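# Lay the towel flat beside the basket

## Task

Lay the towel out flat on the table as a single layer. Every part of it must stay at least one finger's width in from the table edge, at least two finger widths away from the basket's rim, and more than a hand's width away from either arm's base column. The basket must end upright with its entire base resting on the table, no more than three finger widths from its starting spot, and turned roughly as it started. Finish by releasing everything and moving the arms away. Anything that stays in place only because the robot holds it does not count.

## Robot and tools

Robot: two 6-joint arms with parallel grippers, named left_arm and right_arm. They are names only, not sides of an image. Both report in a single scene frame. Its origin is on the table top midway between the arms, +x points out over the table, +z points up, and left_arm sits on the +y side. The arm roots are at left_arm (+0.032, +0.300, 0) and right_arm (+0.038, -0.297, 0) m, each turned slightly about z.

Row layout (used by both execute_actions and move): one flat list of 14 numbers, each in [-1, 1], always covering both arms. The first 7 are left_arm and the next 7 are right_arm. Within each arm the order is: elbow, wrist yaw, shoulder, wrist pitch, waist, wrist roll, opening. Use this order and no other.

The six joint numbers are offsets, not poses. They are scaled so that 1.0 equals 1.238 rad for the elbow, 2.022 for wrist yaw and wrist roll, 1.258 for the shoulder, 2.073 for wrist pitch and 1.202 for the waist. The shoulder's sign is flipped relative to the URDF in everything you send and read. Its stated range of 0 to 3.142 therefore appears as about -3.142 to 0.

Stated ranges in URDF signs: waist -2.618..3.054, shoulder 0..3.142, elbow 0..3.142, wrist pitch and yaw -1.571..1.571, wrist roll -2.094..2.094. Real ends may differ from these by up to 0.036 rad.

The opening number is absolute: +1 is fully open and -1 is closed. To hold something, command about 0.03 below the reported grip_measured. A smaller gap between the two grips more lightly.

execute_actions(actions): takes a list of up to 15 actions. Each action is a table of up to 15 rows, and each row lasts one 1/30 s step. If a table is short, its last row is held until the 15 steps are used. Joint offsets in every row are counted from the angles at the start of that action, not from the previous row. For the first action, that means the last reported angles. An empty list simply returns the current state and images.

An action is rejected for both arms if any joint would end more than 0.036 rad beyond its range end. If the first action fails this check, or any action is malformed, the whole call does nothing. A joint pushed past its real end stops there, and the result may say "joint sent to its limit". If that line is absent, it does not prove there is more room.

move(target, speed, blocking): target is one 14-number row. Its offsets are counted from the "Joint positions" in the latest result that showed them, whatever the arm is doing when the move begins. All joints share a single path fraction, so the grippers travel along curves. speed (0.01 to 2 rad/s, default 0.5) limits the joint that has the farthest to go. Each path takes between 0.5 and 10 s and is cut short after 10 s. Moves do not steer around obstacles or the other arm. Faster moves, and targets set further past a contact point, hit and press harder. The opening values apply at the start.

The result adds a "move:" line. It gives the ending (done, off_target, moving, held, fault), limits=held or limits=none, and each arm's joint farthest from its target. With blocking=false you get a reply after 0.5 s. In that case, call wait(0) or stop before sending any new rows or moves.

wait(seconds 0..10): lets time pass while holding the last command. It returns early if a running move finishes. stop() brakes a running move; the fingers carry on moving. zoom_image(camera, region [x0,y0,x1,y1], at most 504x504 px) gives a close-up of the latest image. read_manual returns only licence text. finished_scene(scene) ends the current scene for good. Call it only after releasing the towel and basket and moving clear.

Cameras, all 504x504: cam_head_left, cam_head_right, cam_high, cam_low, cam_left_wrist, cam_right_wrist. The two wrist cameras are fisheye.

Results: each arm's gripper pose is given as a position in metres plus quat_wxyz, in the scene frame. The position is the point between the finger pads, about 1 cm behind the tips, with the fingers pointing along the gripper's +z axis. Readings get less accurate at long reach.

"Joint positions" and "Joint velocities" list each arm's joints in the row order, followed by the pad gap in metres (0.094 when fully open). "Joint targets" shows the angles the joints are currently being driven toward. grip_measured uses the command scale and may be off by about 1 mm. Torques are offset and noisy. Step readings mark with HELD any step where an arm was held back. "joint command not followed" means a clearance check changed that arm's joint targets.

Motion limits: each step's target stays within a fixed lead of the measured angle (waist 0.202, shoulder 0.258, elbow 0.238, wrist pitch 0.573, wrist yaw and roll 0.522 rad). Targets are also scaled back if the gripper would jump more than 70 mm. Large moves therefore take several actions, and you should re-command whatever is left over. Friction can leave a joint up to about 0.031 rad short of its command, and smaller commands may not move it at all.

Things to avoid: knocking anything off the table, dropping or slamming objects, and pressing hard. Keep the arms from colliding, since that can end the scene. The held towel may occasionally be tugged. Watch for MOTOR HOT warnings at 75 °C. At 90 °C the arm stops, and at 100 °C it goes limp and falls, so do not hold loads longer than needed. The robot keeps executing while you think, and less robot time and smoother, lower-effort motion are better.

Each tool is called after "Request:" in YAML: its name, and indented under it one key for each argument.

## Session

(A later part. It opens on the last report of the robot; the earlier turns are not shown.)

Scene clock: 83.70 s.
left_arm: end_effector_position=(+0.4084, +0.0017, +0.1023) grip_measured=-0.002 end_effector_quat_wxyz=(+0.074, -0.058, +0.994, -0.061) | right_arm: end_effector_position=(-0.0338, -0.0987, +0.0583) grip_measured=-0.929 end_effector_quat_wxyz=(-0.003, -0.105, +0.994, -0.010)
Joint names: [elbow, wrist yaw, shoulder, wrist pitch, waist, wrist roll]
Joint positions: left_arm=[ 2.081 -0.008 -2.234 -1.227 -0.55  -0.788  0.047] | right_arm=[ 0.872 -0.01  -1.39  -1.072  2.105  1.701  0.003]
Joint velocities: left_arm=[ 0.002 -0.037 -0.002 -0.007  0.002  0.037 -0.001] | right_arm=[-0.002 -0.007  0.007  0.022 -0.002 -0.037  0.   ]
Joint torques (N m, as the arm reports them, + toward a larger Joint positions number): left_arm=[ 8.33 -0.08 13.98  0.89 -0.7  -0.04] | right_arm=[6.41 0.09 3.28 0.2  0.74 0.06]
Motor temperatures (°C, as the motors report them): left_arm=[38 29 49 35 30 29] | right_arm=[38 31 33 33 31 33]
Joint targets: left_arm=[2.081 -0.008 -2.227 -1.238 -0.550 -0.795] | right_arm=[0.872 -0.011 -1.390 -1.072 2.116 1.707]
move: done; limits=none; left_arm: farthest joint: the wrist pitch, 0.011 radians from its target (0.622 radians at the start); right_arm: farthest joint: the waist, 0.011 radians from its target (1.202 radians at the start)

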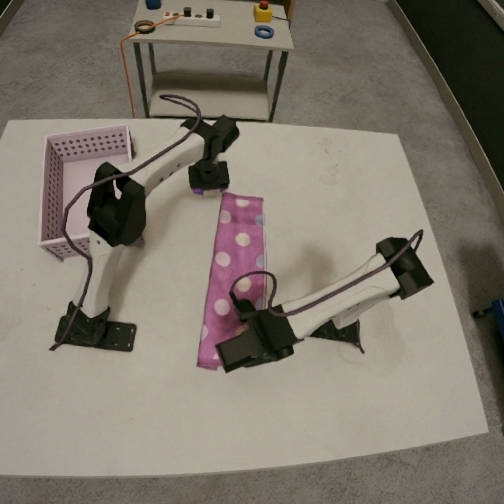

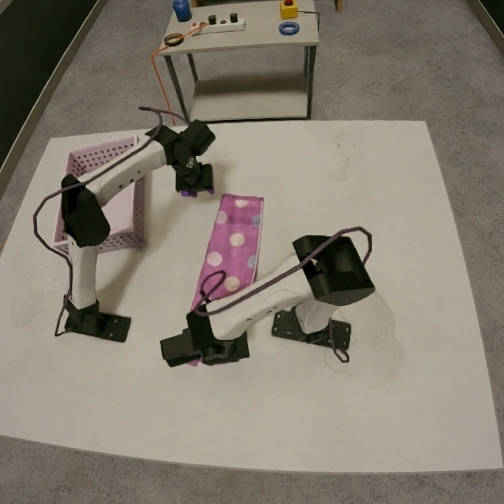

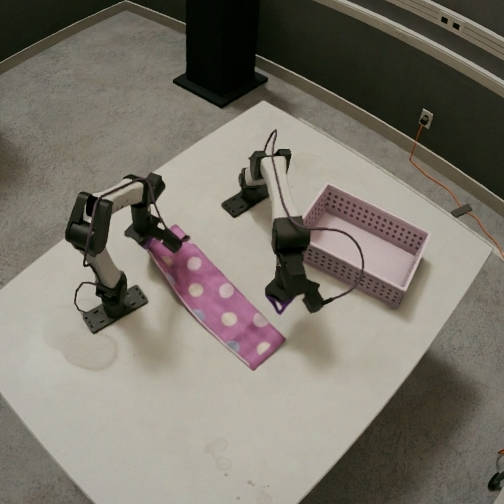

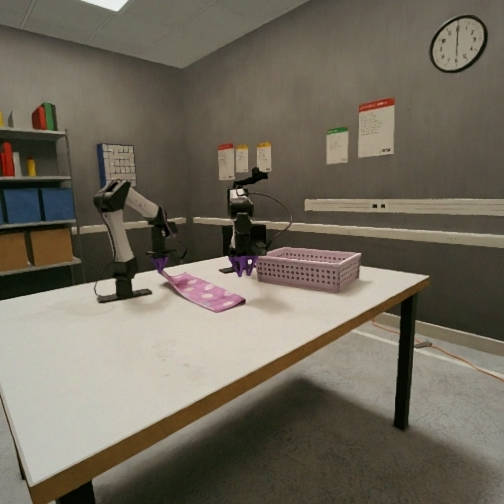

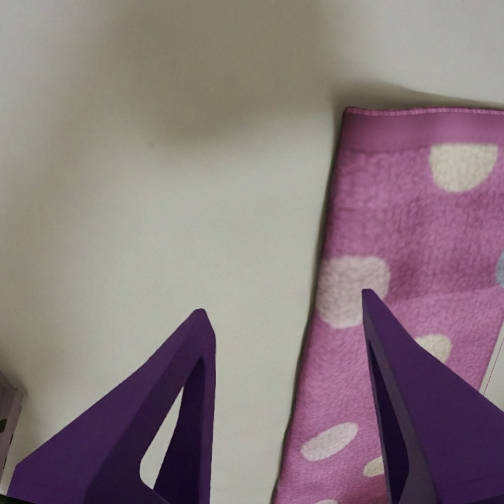

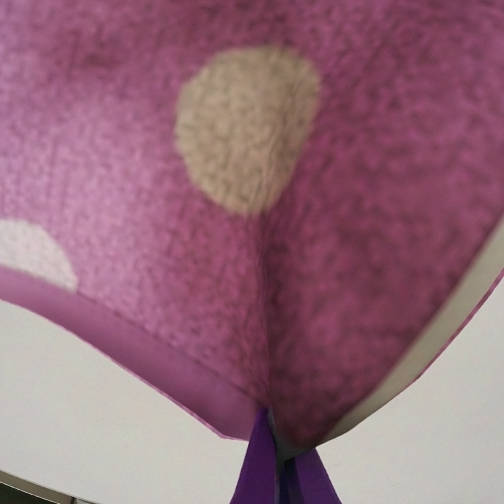

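Request:
move:
  target: [-0.118,0,-0.06,0.168,-0.127,0,-1, 0,0,0,0,0,0,-1]
  speed: 0.4

Request:
move:
  target: [0,0,-0.085,0,0,0,-1, 0,0,0,0,0,0,-1]
  speed: 0.1

Scene clock: 93.43 s.
left_arm: end_effector_position=(+0.3936, -0.0865, +0.0569) grip_measured=-0.998 end_effector_quat_wxyz=(+0.123, +0.015, +0.985, -0.122) | right_arm: end_effector_position=(-0.0338, -0.0987, +0.0583) grip_measured=-0.929 end_effector_quat_wxyz=(-0.003, -0.105, +0.994, -0.010)
Joint names: [elbow, wrist yaw, shoulder, wrist pitch, waist, wrist roll]
Joint positions: left_arm=[ 1.958 -0.008 -2.292 -0.888 -0.698 -0.789  0.   ] | right_arm=[ 0.872 -0.01  -1.39  -1.072  2.105  1.701  0.003]
Joint velocities: left_arm=[ 0.012  0.037 -0.007  0.081 -0.012 -0.037  0.   ] | right_arm=[-0.007  0.051 -0.012 -0.051  0.002  0.022 -0.001]
Joint torques (N m, as the arm reports them, + toward a larger Joint positions number): left_arm=[ 6.91 -0.05 12.82  1.5  -0.97  0.04] | right_arm=[6.4  0.1  3.27 0.2  0.01 0.  ]
Motor temperatures (°C, as the motors report them): left_arm=[39 29 51 35 30 29] | right_arm=[38 31 33 33 31 33]
Joint targets: left_arm=[1.935 -0.008 -2.309 -0.879 -0.703 -0.788] | right_arm=[0.872 -0.010 -1.390 -1.072 2.105 1.700]
move: off_target (left_arm); limits=none; left_arm: farthest joint: the elbow, 0.023 radians from its target (0.146 radians at the start); right_arm: farthest joint: the waist, 0.000 radians from its target (0.000 radians at the start)

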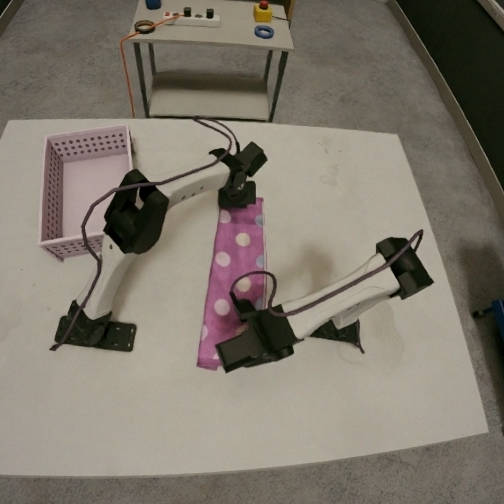

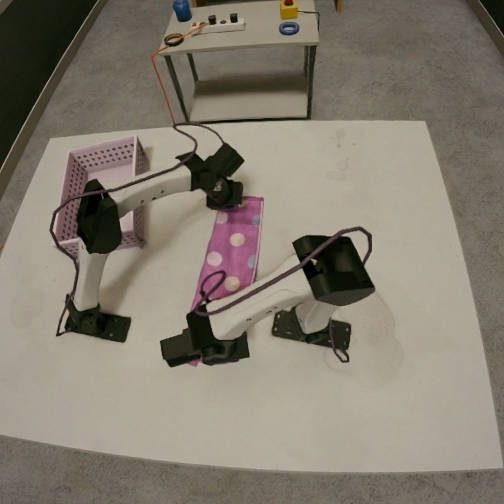

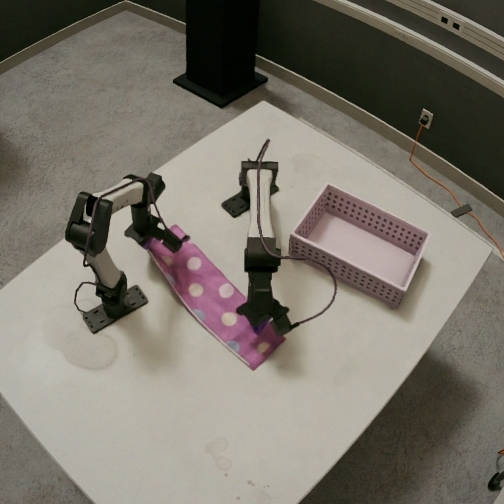

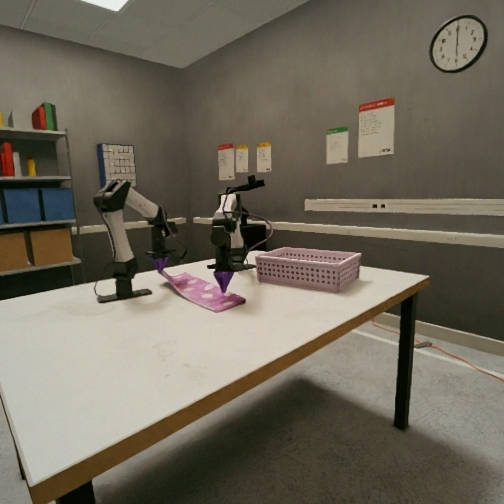

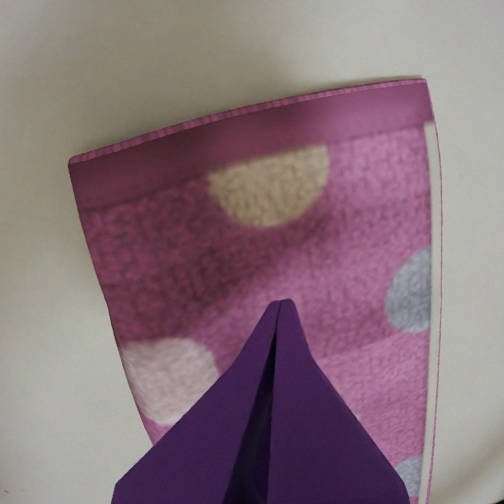

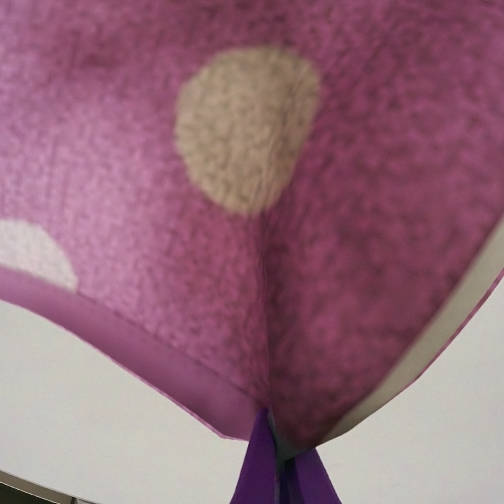

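Scene clock: 94.73 s.
left_arm: end_effector_position=(+0.3909, -0.0836, +0.0257) grip_measured=-0.998 end_effector_quat_wxyz=(+0.103, +0.015, +0.989, -0.101) | right_arm: end_effector_position=(-0.0338, -0.0987, +0.0583) grip_measured=-0.929 end_effector_quat_wxyz=(-0.003, -0.105, +0.994, -0.010)
Joint names: [elbow, wrist yaw, shoulder, wrist pitch, waist, wrist roll]
Joint positions: left_arm=[ 1.958 -0.008 -2.354 -0.886 -0.698 -0.789  0.   ] | right_arm=[ 0.872 -0.01  -1.39  -1.072  2.105  1.701  0.003]
Joint velocities: left_arm=[-0.012 -0.007  0.002  0.037 -0.007 -0.037 -0.   ] | right_arm=[-0.012  0.037 -0.007 -0.037  0.007  0.007  0.   ]
Joint torques (N m, as the arm reports them, + toward a larger Joint positions number): left_arm=[ 8.5  -0.07 10.87  1.23 -0.69  0.04] | right_arm=[6.4  0.1  3.28 0.2  0.   0.  ]
Motor temperatures (°C, as the motors report them): left_arm=[39 29 51 35 30 29] | right_arm=[38 31 33 33 31 33]
Joint targets: left_arm=[1.958 -0.008 -2.399 -0.888 -0.698 -0.789] | right_arm=[0.872 -0.010 -1.390 -1.072 2.105 1.701]
move: off_target (left_arm); limits=none; left_arm: farthest joint: the shoulder, 0.045 radians from its target (0.107 radians at the start); right_arm: farthest joint: the waist, 0.000 radians from its target (0.000 radians at the start)

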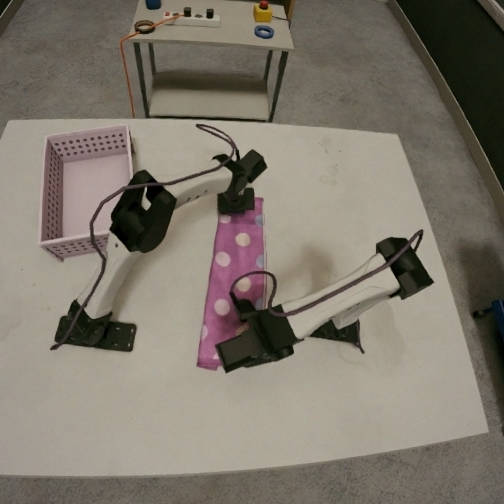

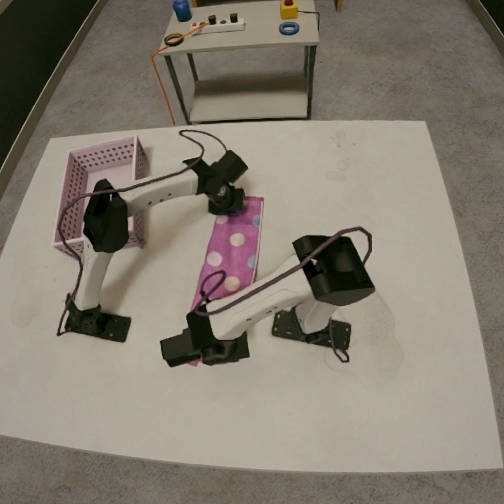

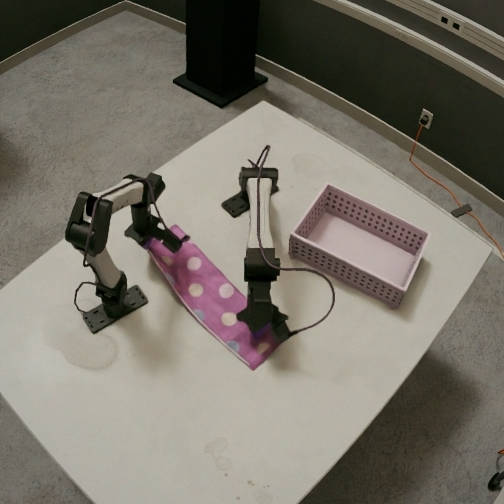

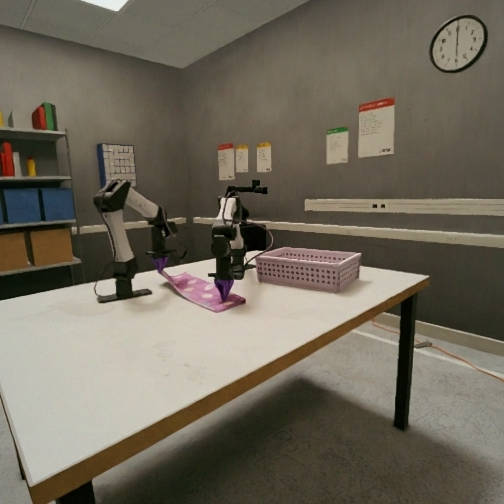

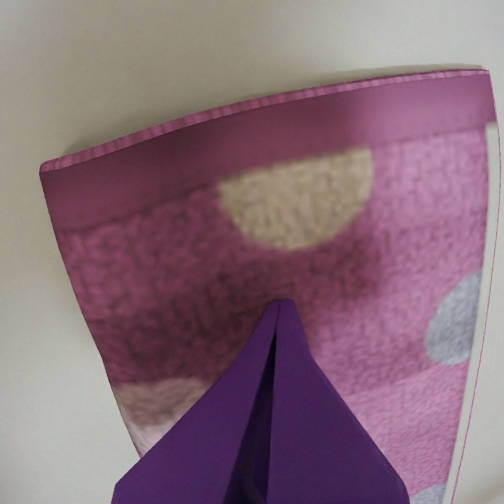

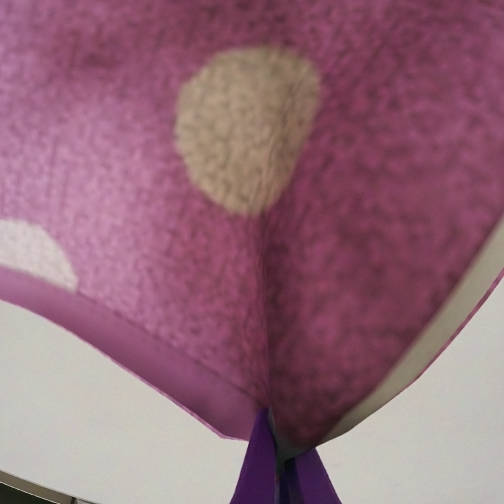

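Request:
move:
  target: [-0.365,0,0.175,0.075,0.095,0,-1, 0,0,0,0,0,-0.1,-1]
  speed: 0.3

Request:
move:
  target: [-0.34,0,0.185,0.075,0.095,0,-1, 0,0,0,0,0,-0.1,-1]
  speed: 0.3

Scene clock: 100.87 s.
left_arm: end_effector_position=(+0.3837, -0.0117, +0.0238) grip_measured=-0.998 end_effector_quat_wxyz=(+0.109, -0.032, +0.988, -0.105) | right_arm: end_effector_position=(-0.0338, -0.0987, +0.0583) grip_measured=-0.929 end_effector_quat_wxyz=(-0.004, -0.202, +0.979, -0.010)
Joint names: [elbow, wrist yaw, shoulder, wrist pitch, waist, wrist roll]
Joint positions: left_arm=[ 1.552  0.004 -2.118 -0.701 -0.601 -0.789  0.   ] | right_arm=[ 0.872 -0.01  -1.39  -1.072  2.105  1.506  0.003]
Joint velocities: left_arm=[-0.002  0.095 -0.012 -0.022 -0.027  0.081 -0.001] | right_arm=[ 0.002  0.022  0.007 -0.037 -0.012 -0.037  0.001]
Joint torques (N m, as the arm reports them, + toward a larger Joint positions number): left_arm=[ 4.69 -0.17 11.12  0.98  0.46  0.04] | right_arm=[ 6.41  0.1   3.29  0.22  0.01 -0.04]
Motor temperatures (°C, as the motors report them): left_arm=[38 29 51 34 30 29] | right_arm=[38 31 33 33 31 33]
Joint targets: left_arm=[1.506 -0.008 -2.134 -0.730 -0.585 -0.789] | right_arm=[0.872 -0.010 -1.390 -1.072 2.105 1.499]
move: off_target (left_arm); limits=none; left_arm: farthest joint: the elbow, 0.046 radians from its target (0.451 radians at the start); right_arm: farthest joint: the wrist roll, 0.007 radians from its target (0.202 radians at the start)

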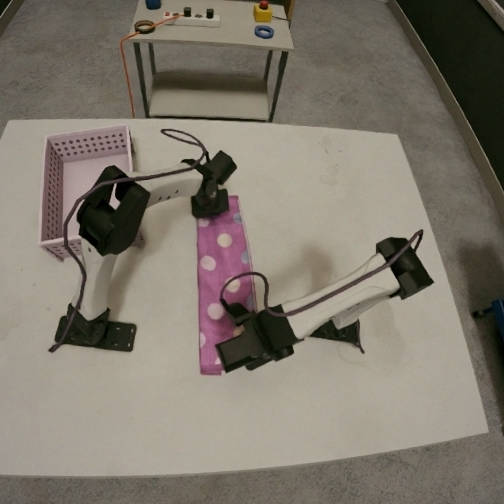

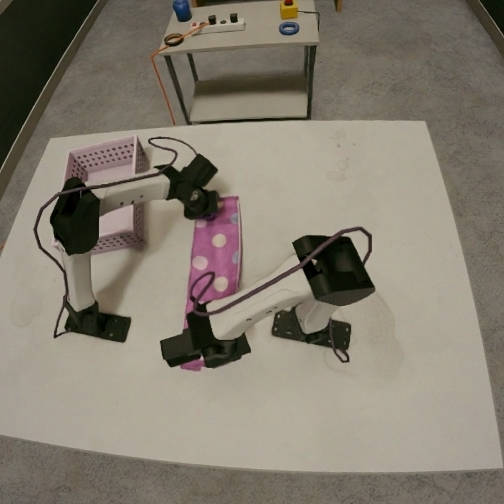

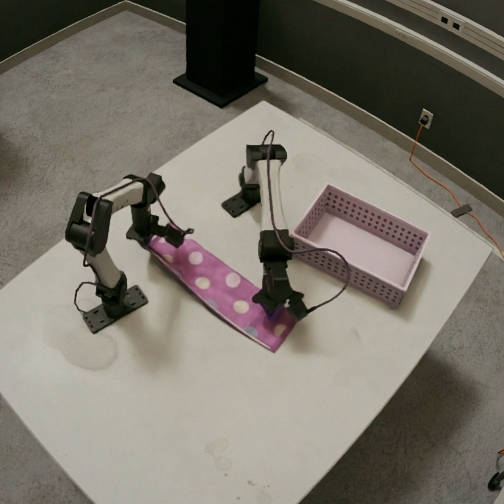

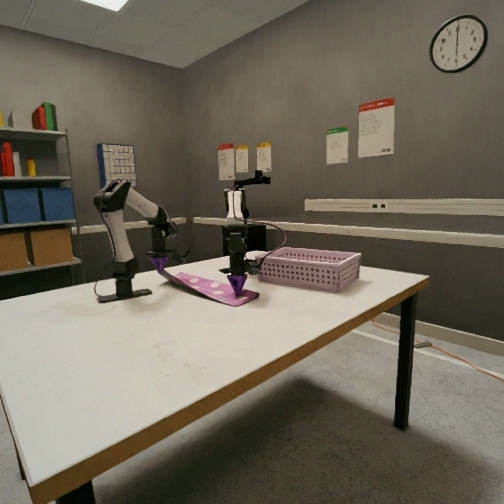

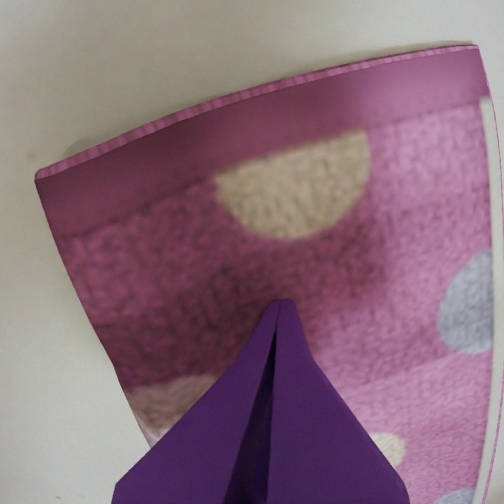

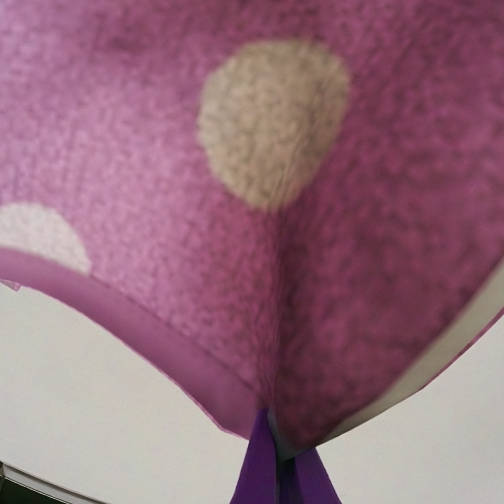

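Scene clock: 102.83 s.
left_arm: end_effector_position=(+0.3640, +0.0577, +0.0231) grip_measured=-0.998 end_effector_quat_wxyz=(+0.131, -0.080, +0.981, -0.120) | right_arm: end_effector_position=(-0.0338, -0.0987, +0.0583) grip_measured=-0.929 end_effector_quat_wxyz=(-0.005, -0.296, +0.955, -0.009)
Joint names: [elbow, wrist yaw, shoulder, wrist pitch, waist, wrist roll]
Joint positions: left_arm=[ 1.175  0.013 -1.875 -0.514 -0.502 -0.789  0.   ] | right_arm=[ 0.872 -0.01  -1.39  -1.072  2.105  1.311  0.003]
Joint velocities: left_arm=[ 0.007  0.007 -0.002 -0.007 -0.012  0.022  0.   ] | right_arm=[ 0.002  0.022 -0.002  0.007  0.002  0.007  0.   ]
Joint torques (N m, as the arm reports them, + toward a larger Joint positions number): left_arm=[ 4.6  -0.15  9.19  1.09  0.4   0.05] | right_arm=[ 6.44  0.1   3.3   0.24  0.02 -0.07]
Motor temperatures (°C, as the motors report them): left_arm=[38 29 51 34 31 29] | right_arm=[38 31 33 33 31 33]
Joint targets: left_arm=[1.131 0.004 -1.885 -0.545 -0.486 -0.789] | right_arm=[0.872 -0.010 -1.390 -1.072 2.105 1.304]
move: off_target (left_arm); limits=none; left_arm: farthest joint: the elbow, 0.044 radians from its target (0.421 radians at the start); right_arm: farthest joint: the wrist roll, 0.007 radians from its target (0.202 radians at the start)

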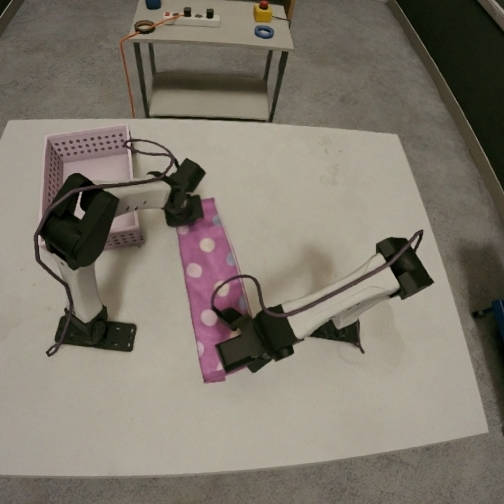

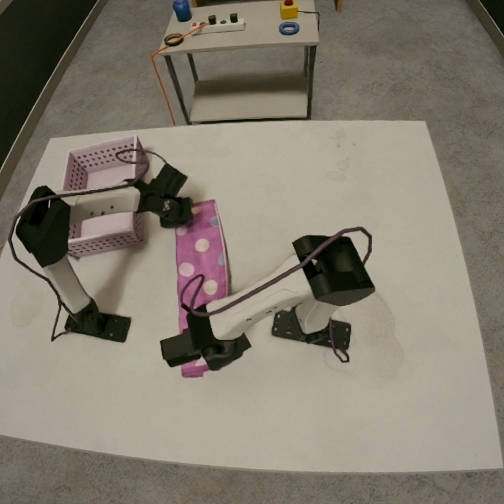

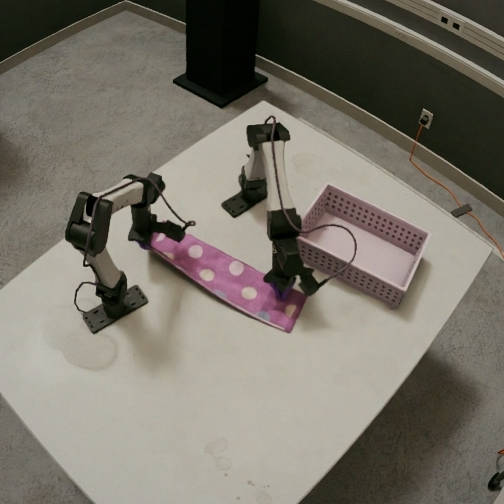

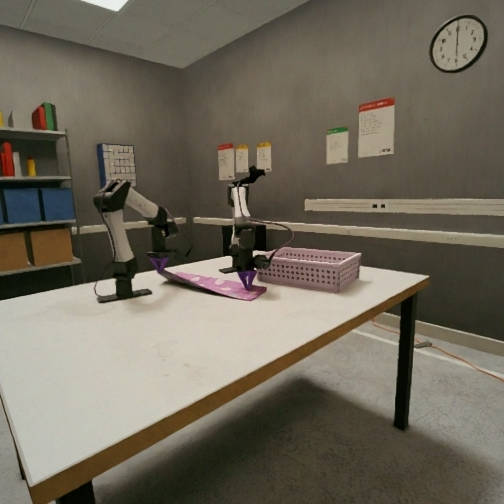

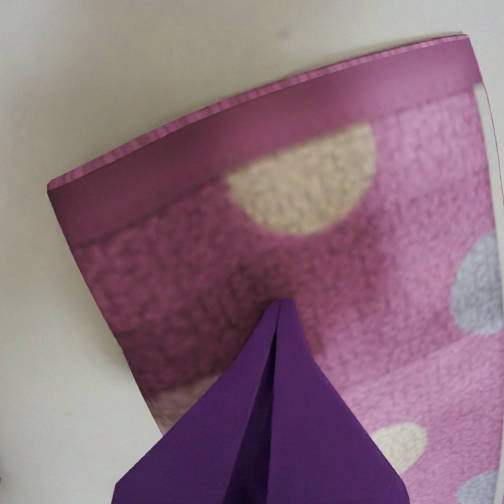

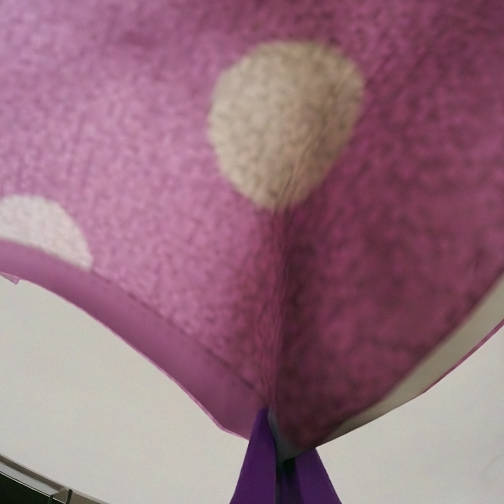

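Request:
move:
  target: [0.12,0,0.03,0,0,0,-1, 0,0,0,0,0,0,-1]

Request:
move:
  target: [0.765,0,-0.475,-0.39,-0.03,-0.06,-0.1, 0,0,0,0,0,0,-1]
  speed: 0.6

Scene clock: 110.43 s.
left_arm: end_effector_position=(+0.4023, +0.0298, +0.0875) grip_measured=-0.998 end_effector_quat_wxyz=(+0.199, -0.077, +0.960, -0.179) | right_arm: end_effector_position=(-0.0338, -0.0987, +0.0583) grip_measured=-0.929 end_effector_quat_wxyz=(-0.005, -0.296, +0.955, -0.009)
Joint names: [elbow, wrist yaw, shoulder, wrist pitch, waist, wrist roll]
Joint positions: left_arm=[ 1.315  0.015 -1.837 -0.507 -0.502 -0.789  0.   ] | right_arm=[ 0.872 -0.01  -1.39  -1.072  2.105  1.31   0.003]
Joint velocities: left_arm=[-0.002  0.037  0.012 -0.037 -0.002 -0.051  0.001] | right_arm=[-0.002  0.022  0.017  0.007 -0.007  0.051  0.   ]
Joint torques (N m, as the arm reports them, + toward a larger Joint positions number): left_arm=[ 9.49 -0.07 10.24  1.74 -0.71  0.05] | right_arm=[6.44 0.1  3.3  0.24 0.02 0.  ]
Motor temperatures (°C, as the motors report them): left_arm=[38 29 50 34 31 29] | right_arm=[38 31 33 33 31 33]
Joint targets: left_arm=[1.324 0.014 -1.837 -0.514 -0.502 -0.789] | right_arm=[0.872 -0.010 -1.390 -1.072 2.105 1.311]
move: done; limits=none; left_arm: farthest joint: the elbow, 0.008 radians from its target (0.148 radians at the start); right_arm: farthest joint: the wrist roll, 0.001 radians from its target (0.001 radians at the start)

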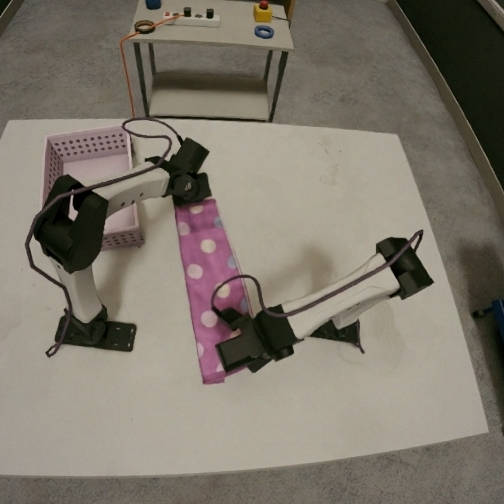

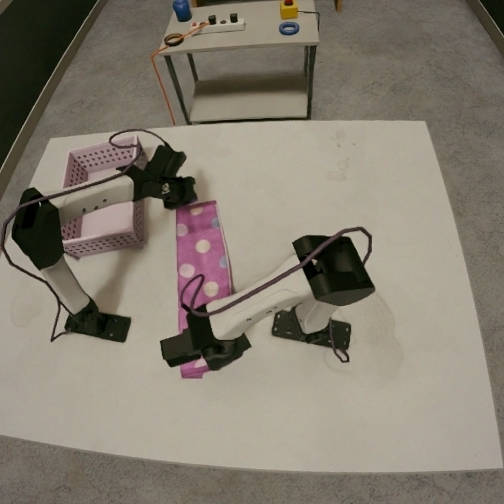

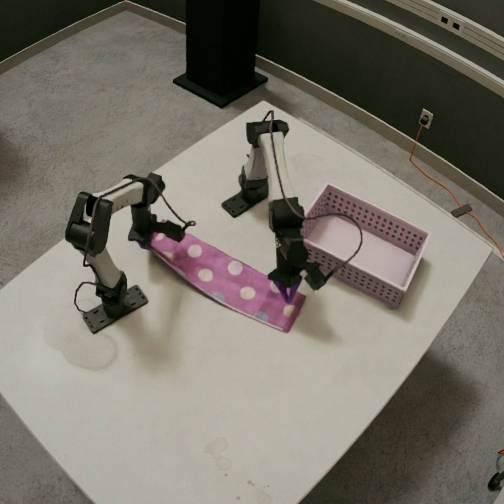

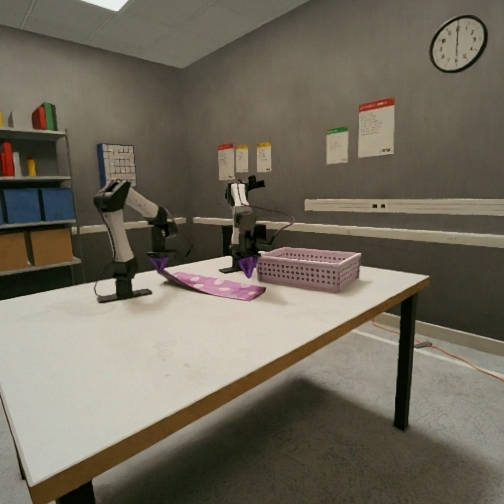

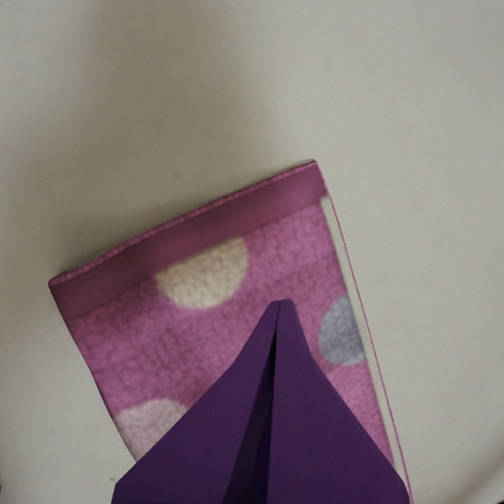

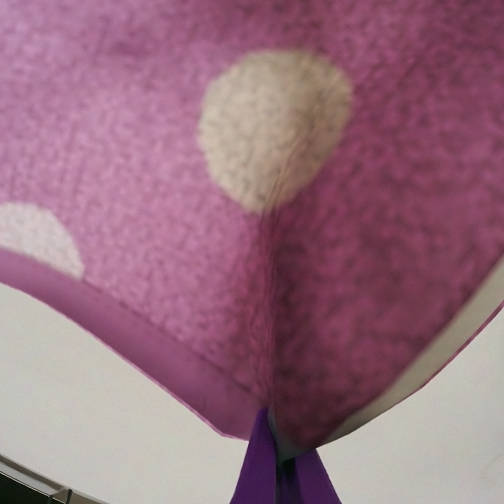

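Scene clock: 112.80 s.
left_arm: end_effector_position=(+0.4222, +0.0002, +0.0617) grip_measured=-0.102 end_effector_quat_wxyz=(+0.028, -0.126, +0.991, -0.039) | right_arm: end_effector_position=(-0.0338, -0.0987, +0.0583) grip_measured=-0.929 end_effector_quat_wxyz=(-0.005, -0.296, +0.955, -0.009)
Joint names: [elbow, wrist yaw, shoulder, wrist pitch, waist, wrist roll]
Joint positions: left_arm=[ 2.244  0.015 -2.415 -1.305 -0.527 -0.904  0.042] | right_arm=[ 0.872 -0.01  -1.39  -1.072  2.105  1.31   0.003]
Joint velocities: left_arm=[ 0.007  0.051 -0.017 -0.037 -0.017  0.037  0.   ] | right_arm=[-0.017 -0.051 -0.017 -0.007 -0.002 -0.037 -0.   ]
Joint torques (N m, as the arm reports them, + toward a larger Joint positions number): left_arm=[ 9.53 -0.07 13.03  0.67 -1.48 -0.04] | right_arm=[6.44 0.09 3.3  0.24 0.02 0.  ]
Motor temperatures (°C, as the motors report them): left_arm=[38 29 50 34 31 29] | right_arm=[39 31 33 33 31 33]
Joint targets: left_arm=[2.262 0.015 -2.434 -1.316 -0.538 -0.910] | right_arm=[0.872 -0.010 -1.390 -1.072 2.105 1.310]
move: done; limits=none; left_arm: farthest joint: the shoulder, 0.020 radians from its target (0.598 radians at the start); right_arm: farthest joint: the waist, 0.000 radians from its target (0.000 radians at the start)

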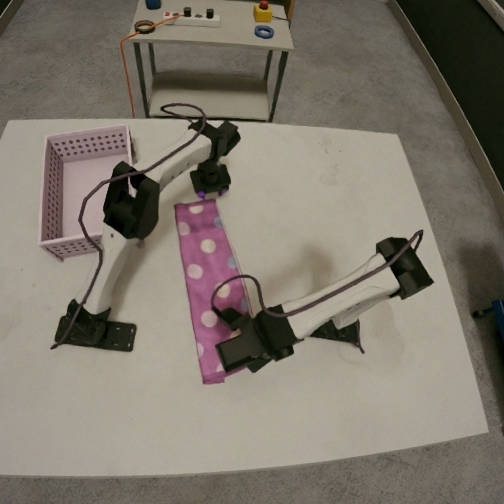

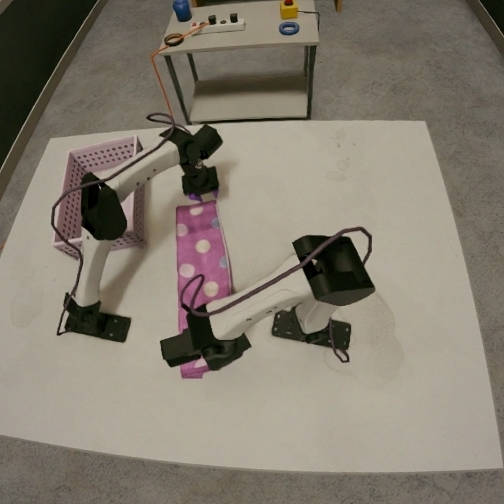

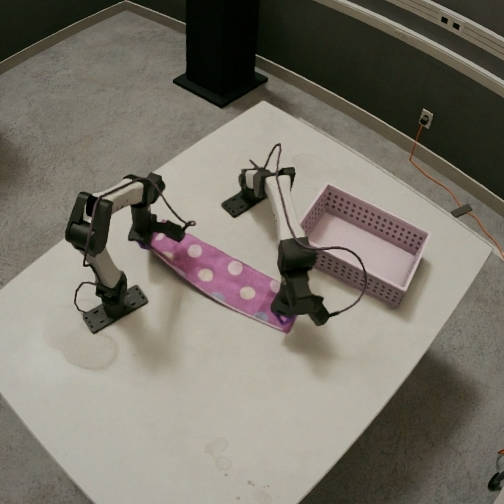

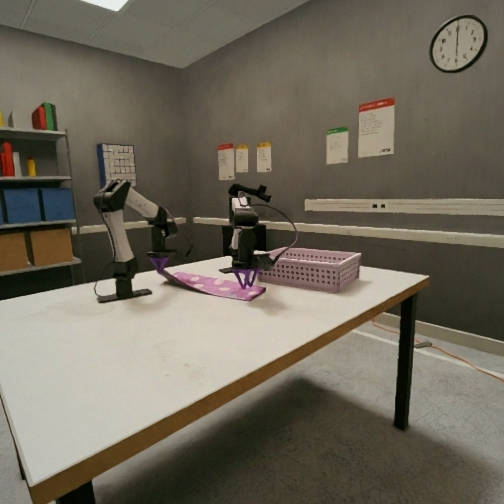

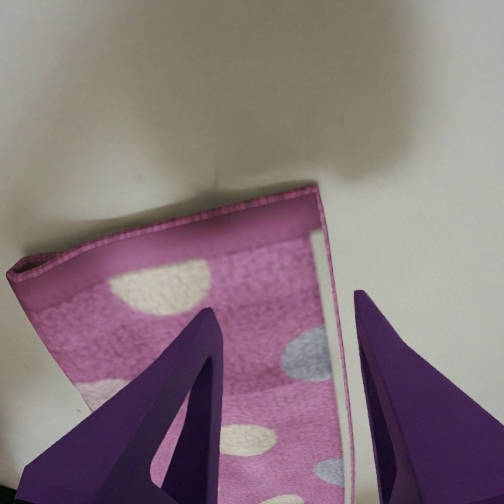

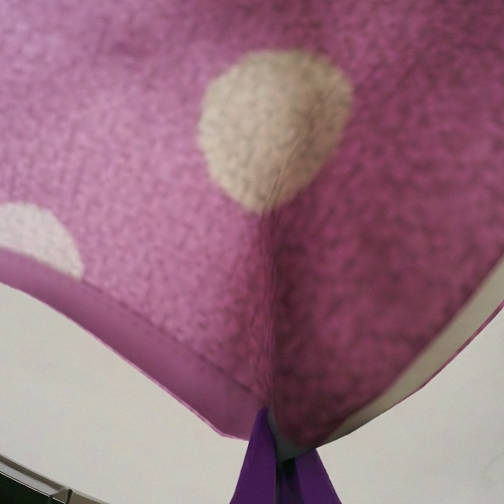

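Shift a little toward -y and descend.

Request:
move:
  target: [0,0,-0.07,0,-0.035,0,-0.1, 0,0,0,0,0,0,-1]
  speed: 0.1

Scene clock: 116.30 s.
left_arm: end_effector_position=(+0.4087, -0.0092, +0.0294) grip_measured=-0.102 end_effector_quat_wxyz=(+0.004, -0.111, +0.994, -0.015) | right_arm: end_effector_position=(-0.0338, -0.0987, +0.0583) grip_measured=-0.929 end_effector_quat_wxyz=(-0.005, -0.296, +0.955, -0.009)
Joint names: [elbow, wrist yaw, shoulder, wrist pitch, waist, wrist roll]
Joint positions: left_arm=[ 2.244  0.015 -2.483 -1.306 -0.559 -0.904  0.042] | right_arm=[ 0.872 -0.01  -1.39  -1.072  2.105  1.31   0.003]
Joint velocities: left_arm=[ 0.012 -0.051 -0.012  0.022  0.007  0.022 -0.   ] | right_arm=[ 0.002 -0.037 -0.002  0.037 -0.012  0.022 -0.   ]
Joint torques (N m, as the arm reports them, + toward a larger Joint positions number): left_arm=[ 8.06 -0.07 13.4   0.6  -1.46  0.02] | right_arm=[6.44 0.09 3.3  0.24 0.02 0.  ]
Motor temperatures (°C, as the motors report them): left_arm=[38 29 51 34 31 29] | right_arm=[39 31 33 33 31 33]
Joint targets: left_arm=[2.244 0.015 -2.503 -1.305 -0.569 -0.903] | right_arm=[0.872 -0.010 -1.390 -1.072 2.105 1.310]
move: done; limits=none; left_arm: farthest joint: the shoulder, 0.020 radians from its target (0.088 radians at the start); right_arm: farthest joint: the waist, 0.000 radians from its target (0.000 radians at the start)

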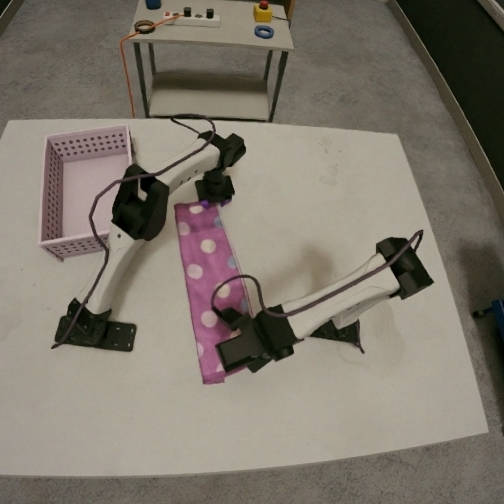

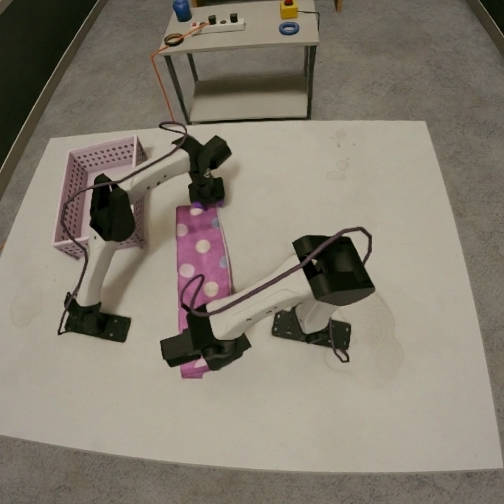

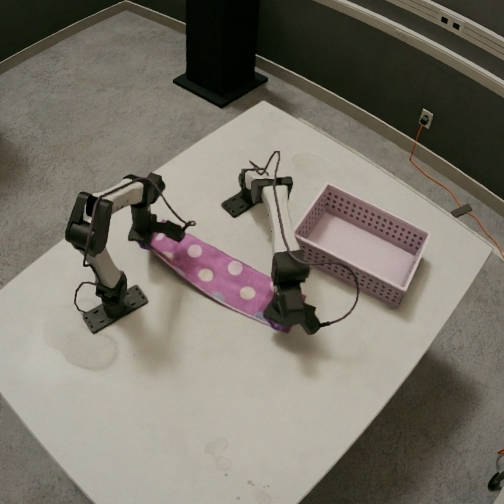

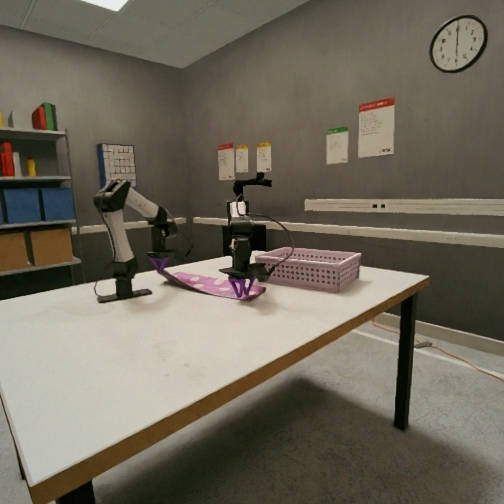

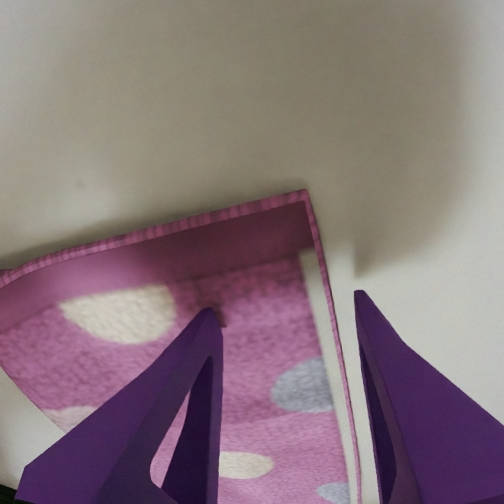

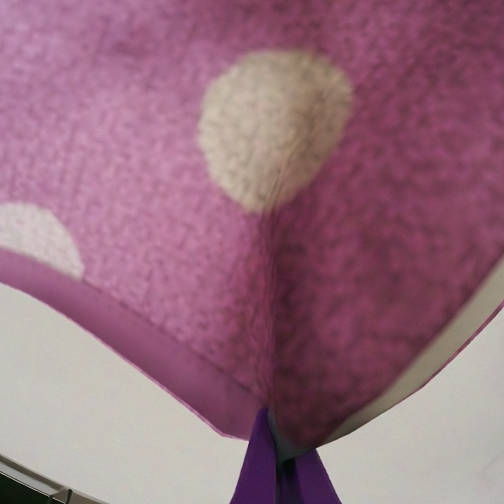

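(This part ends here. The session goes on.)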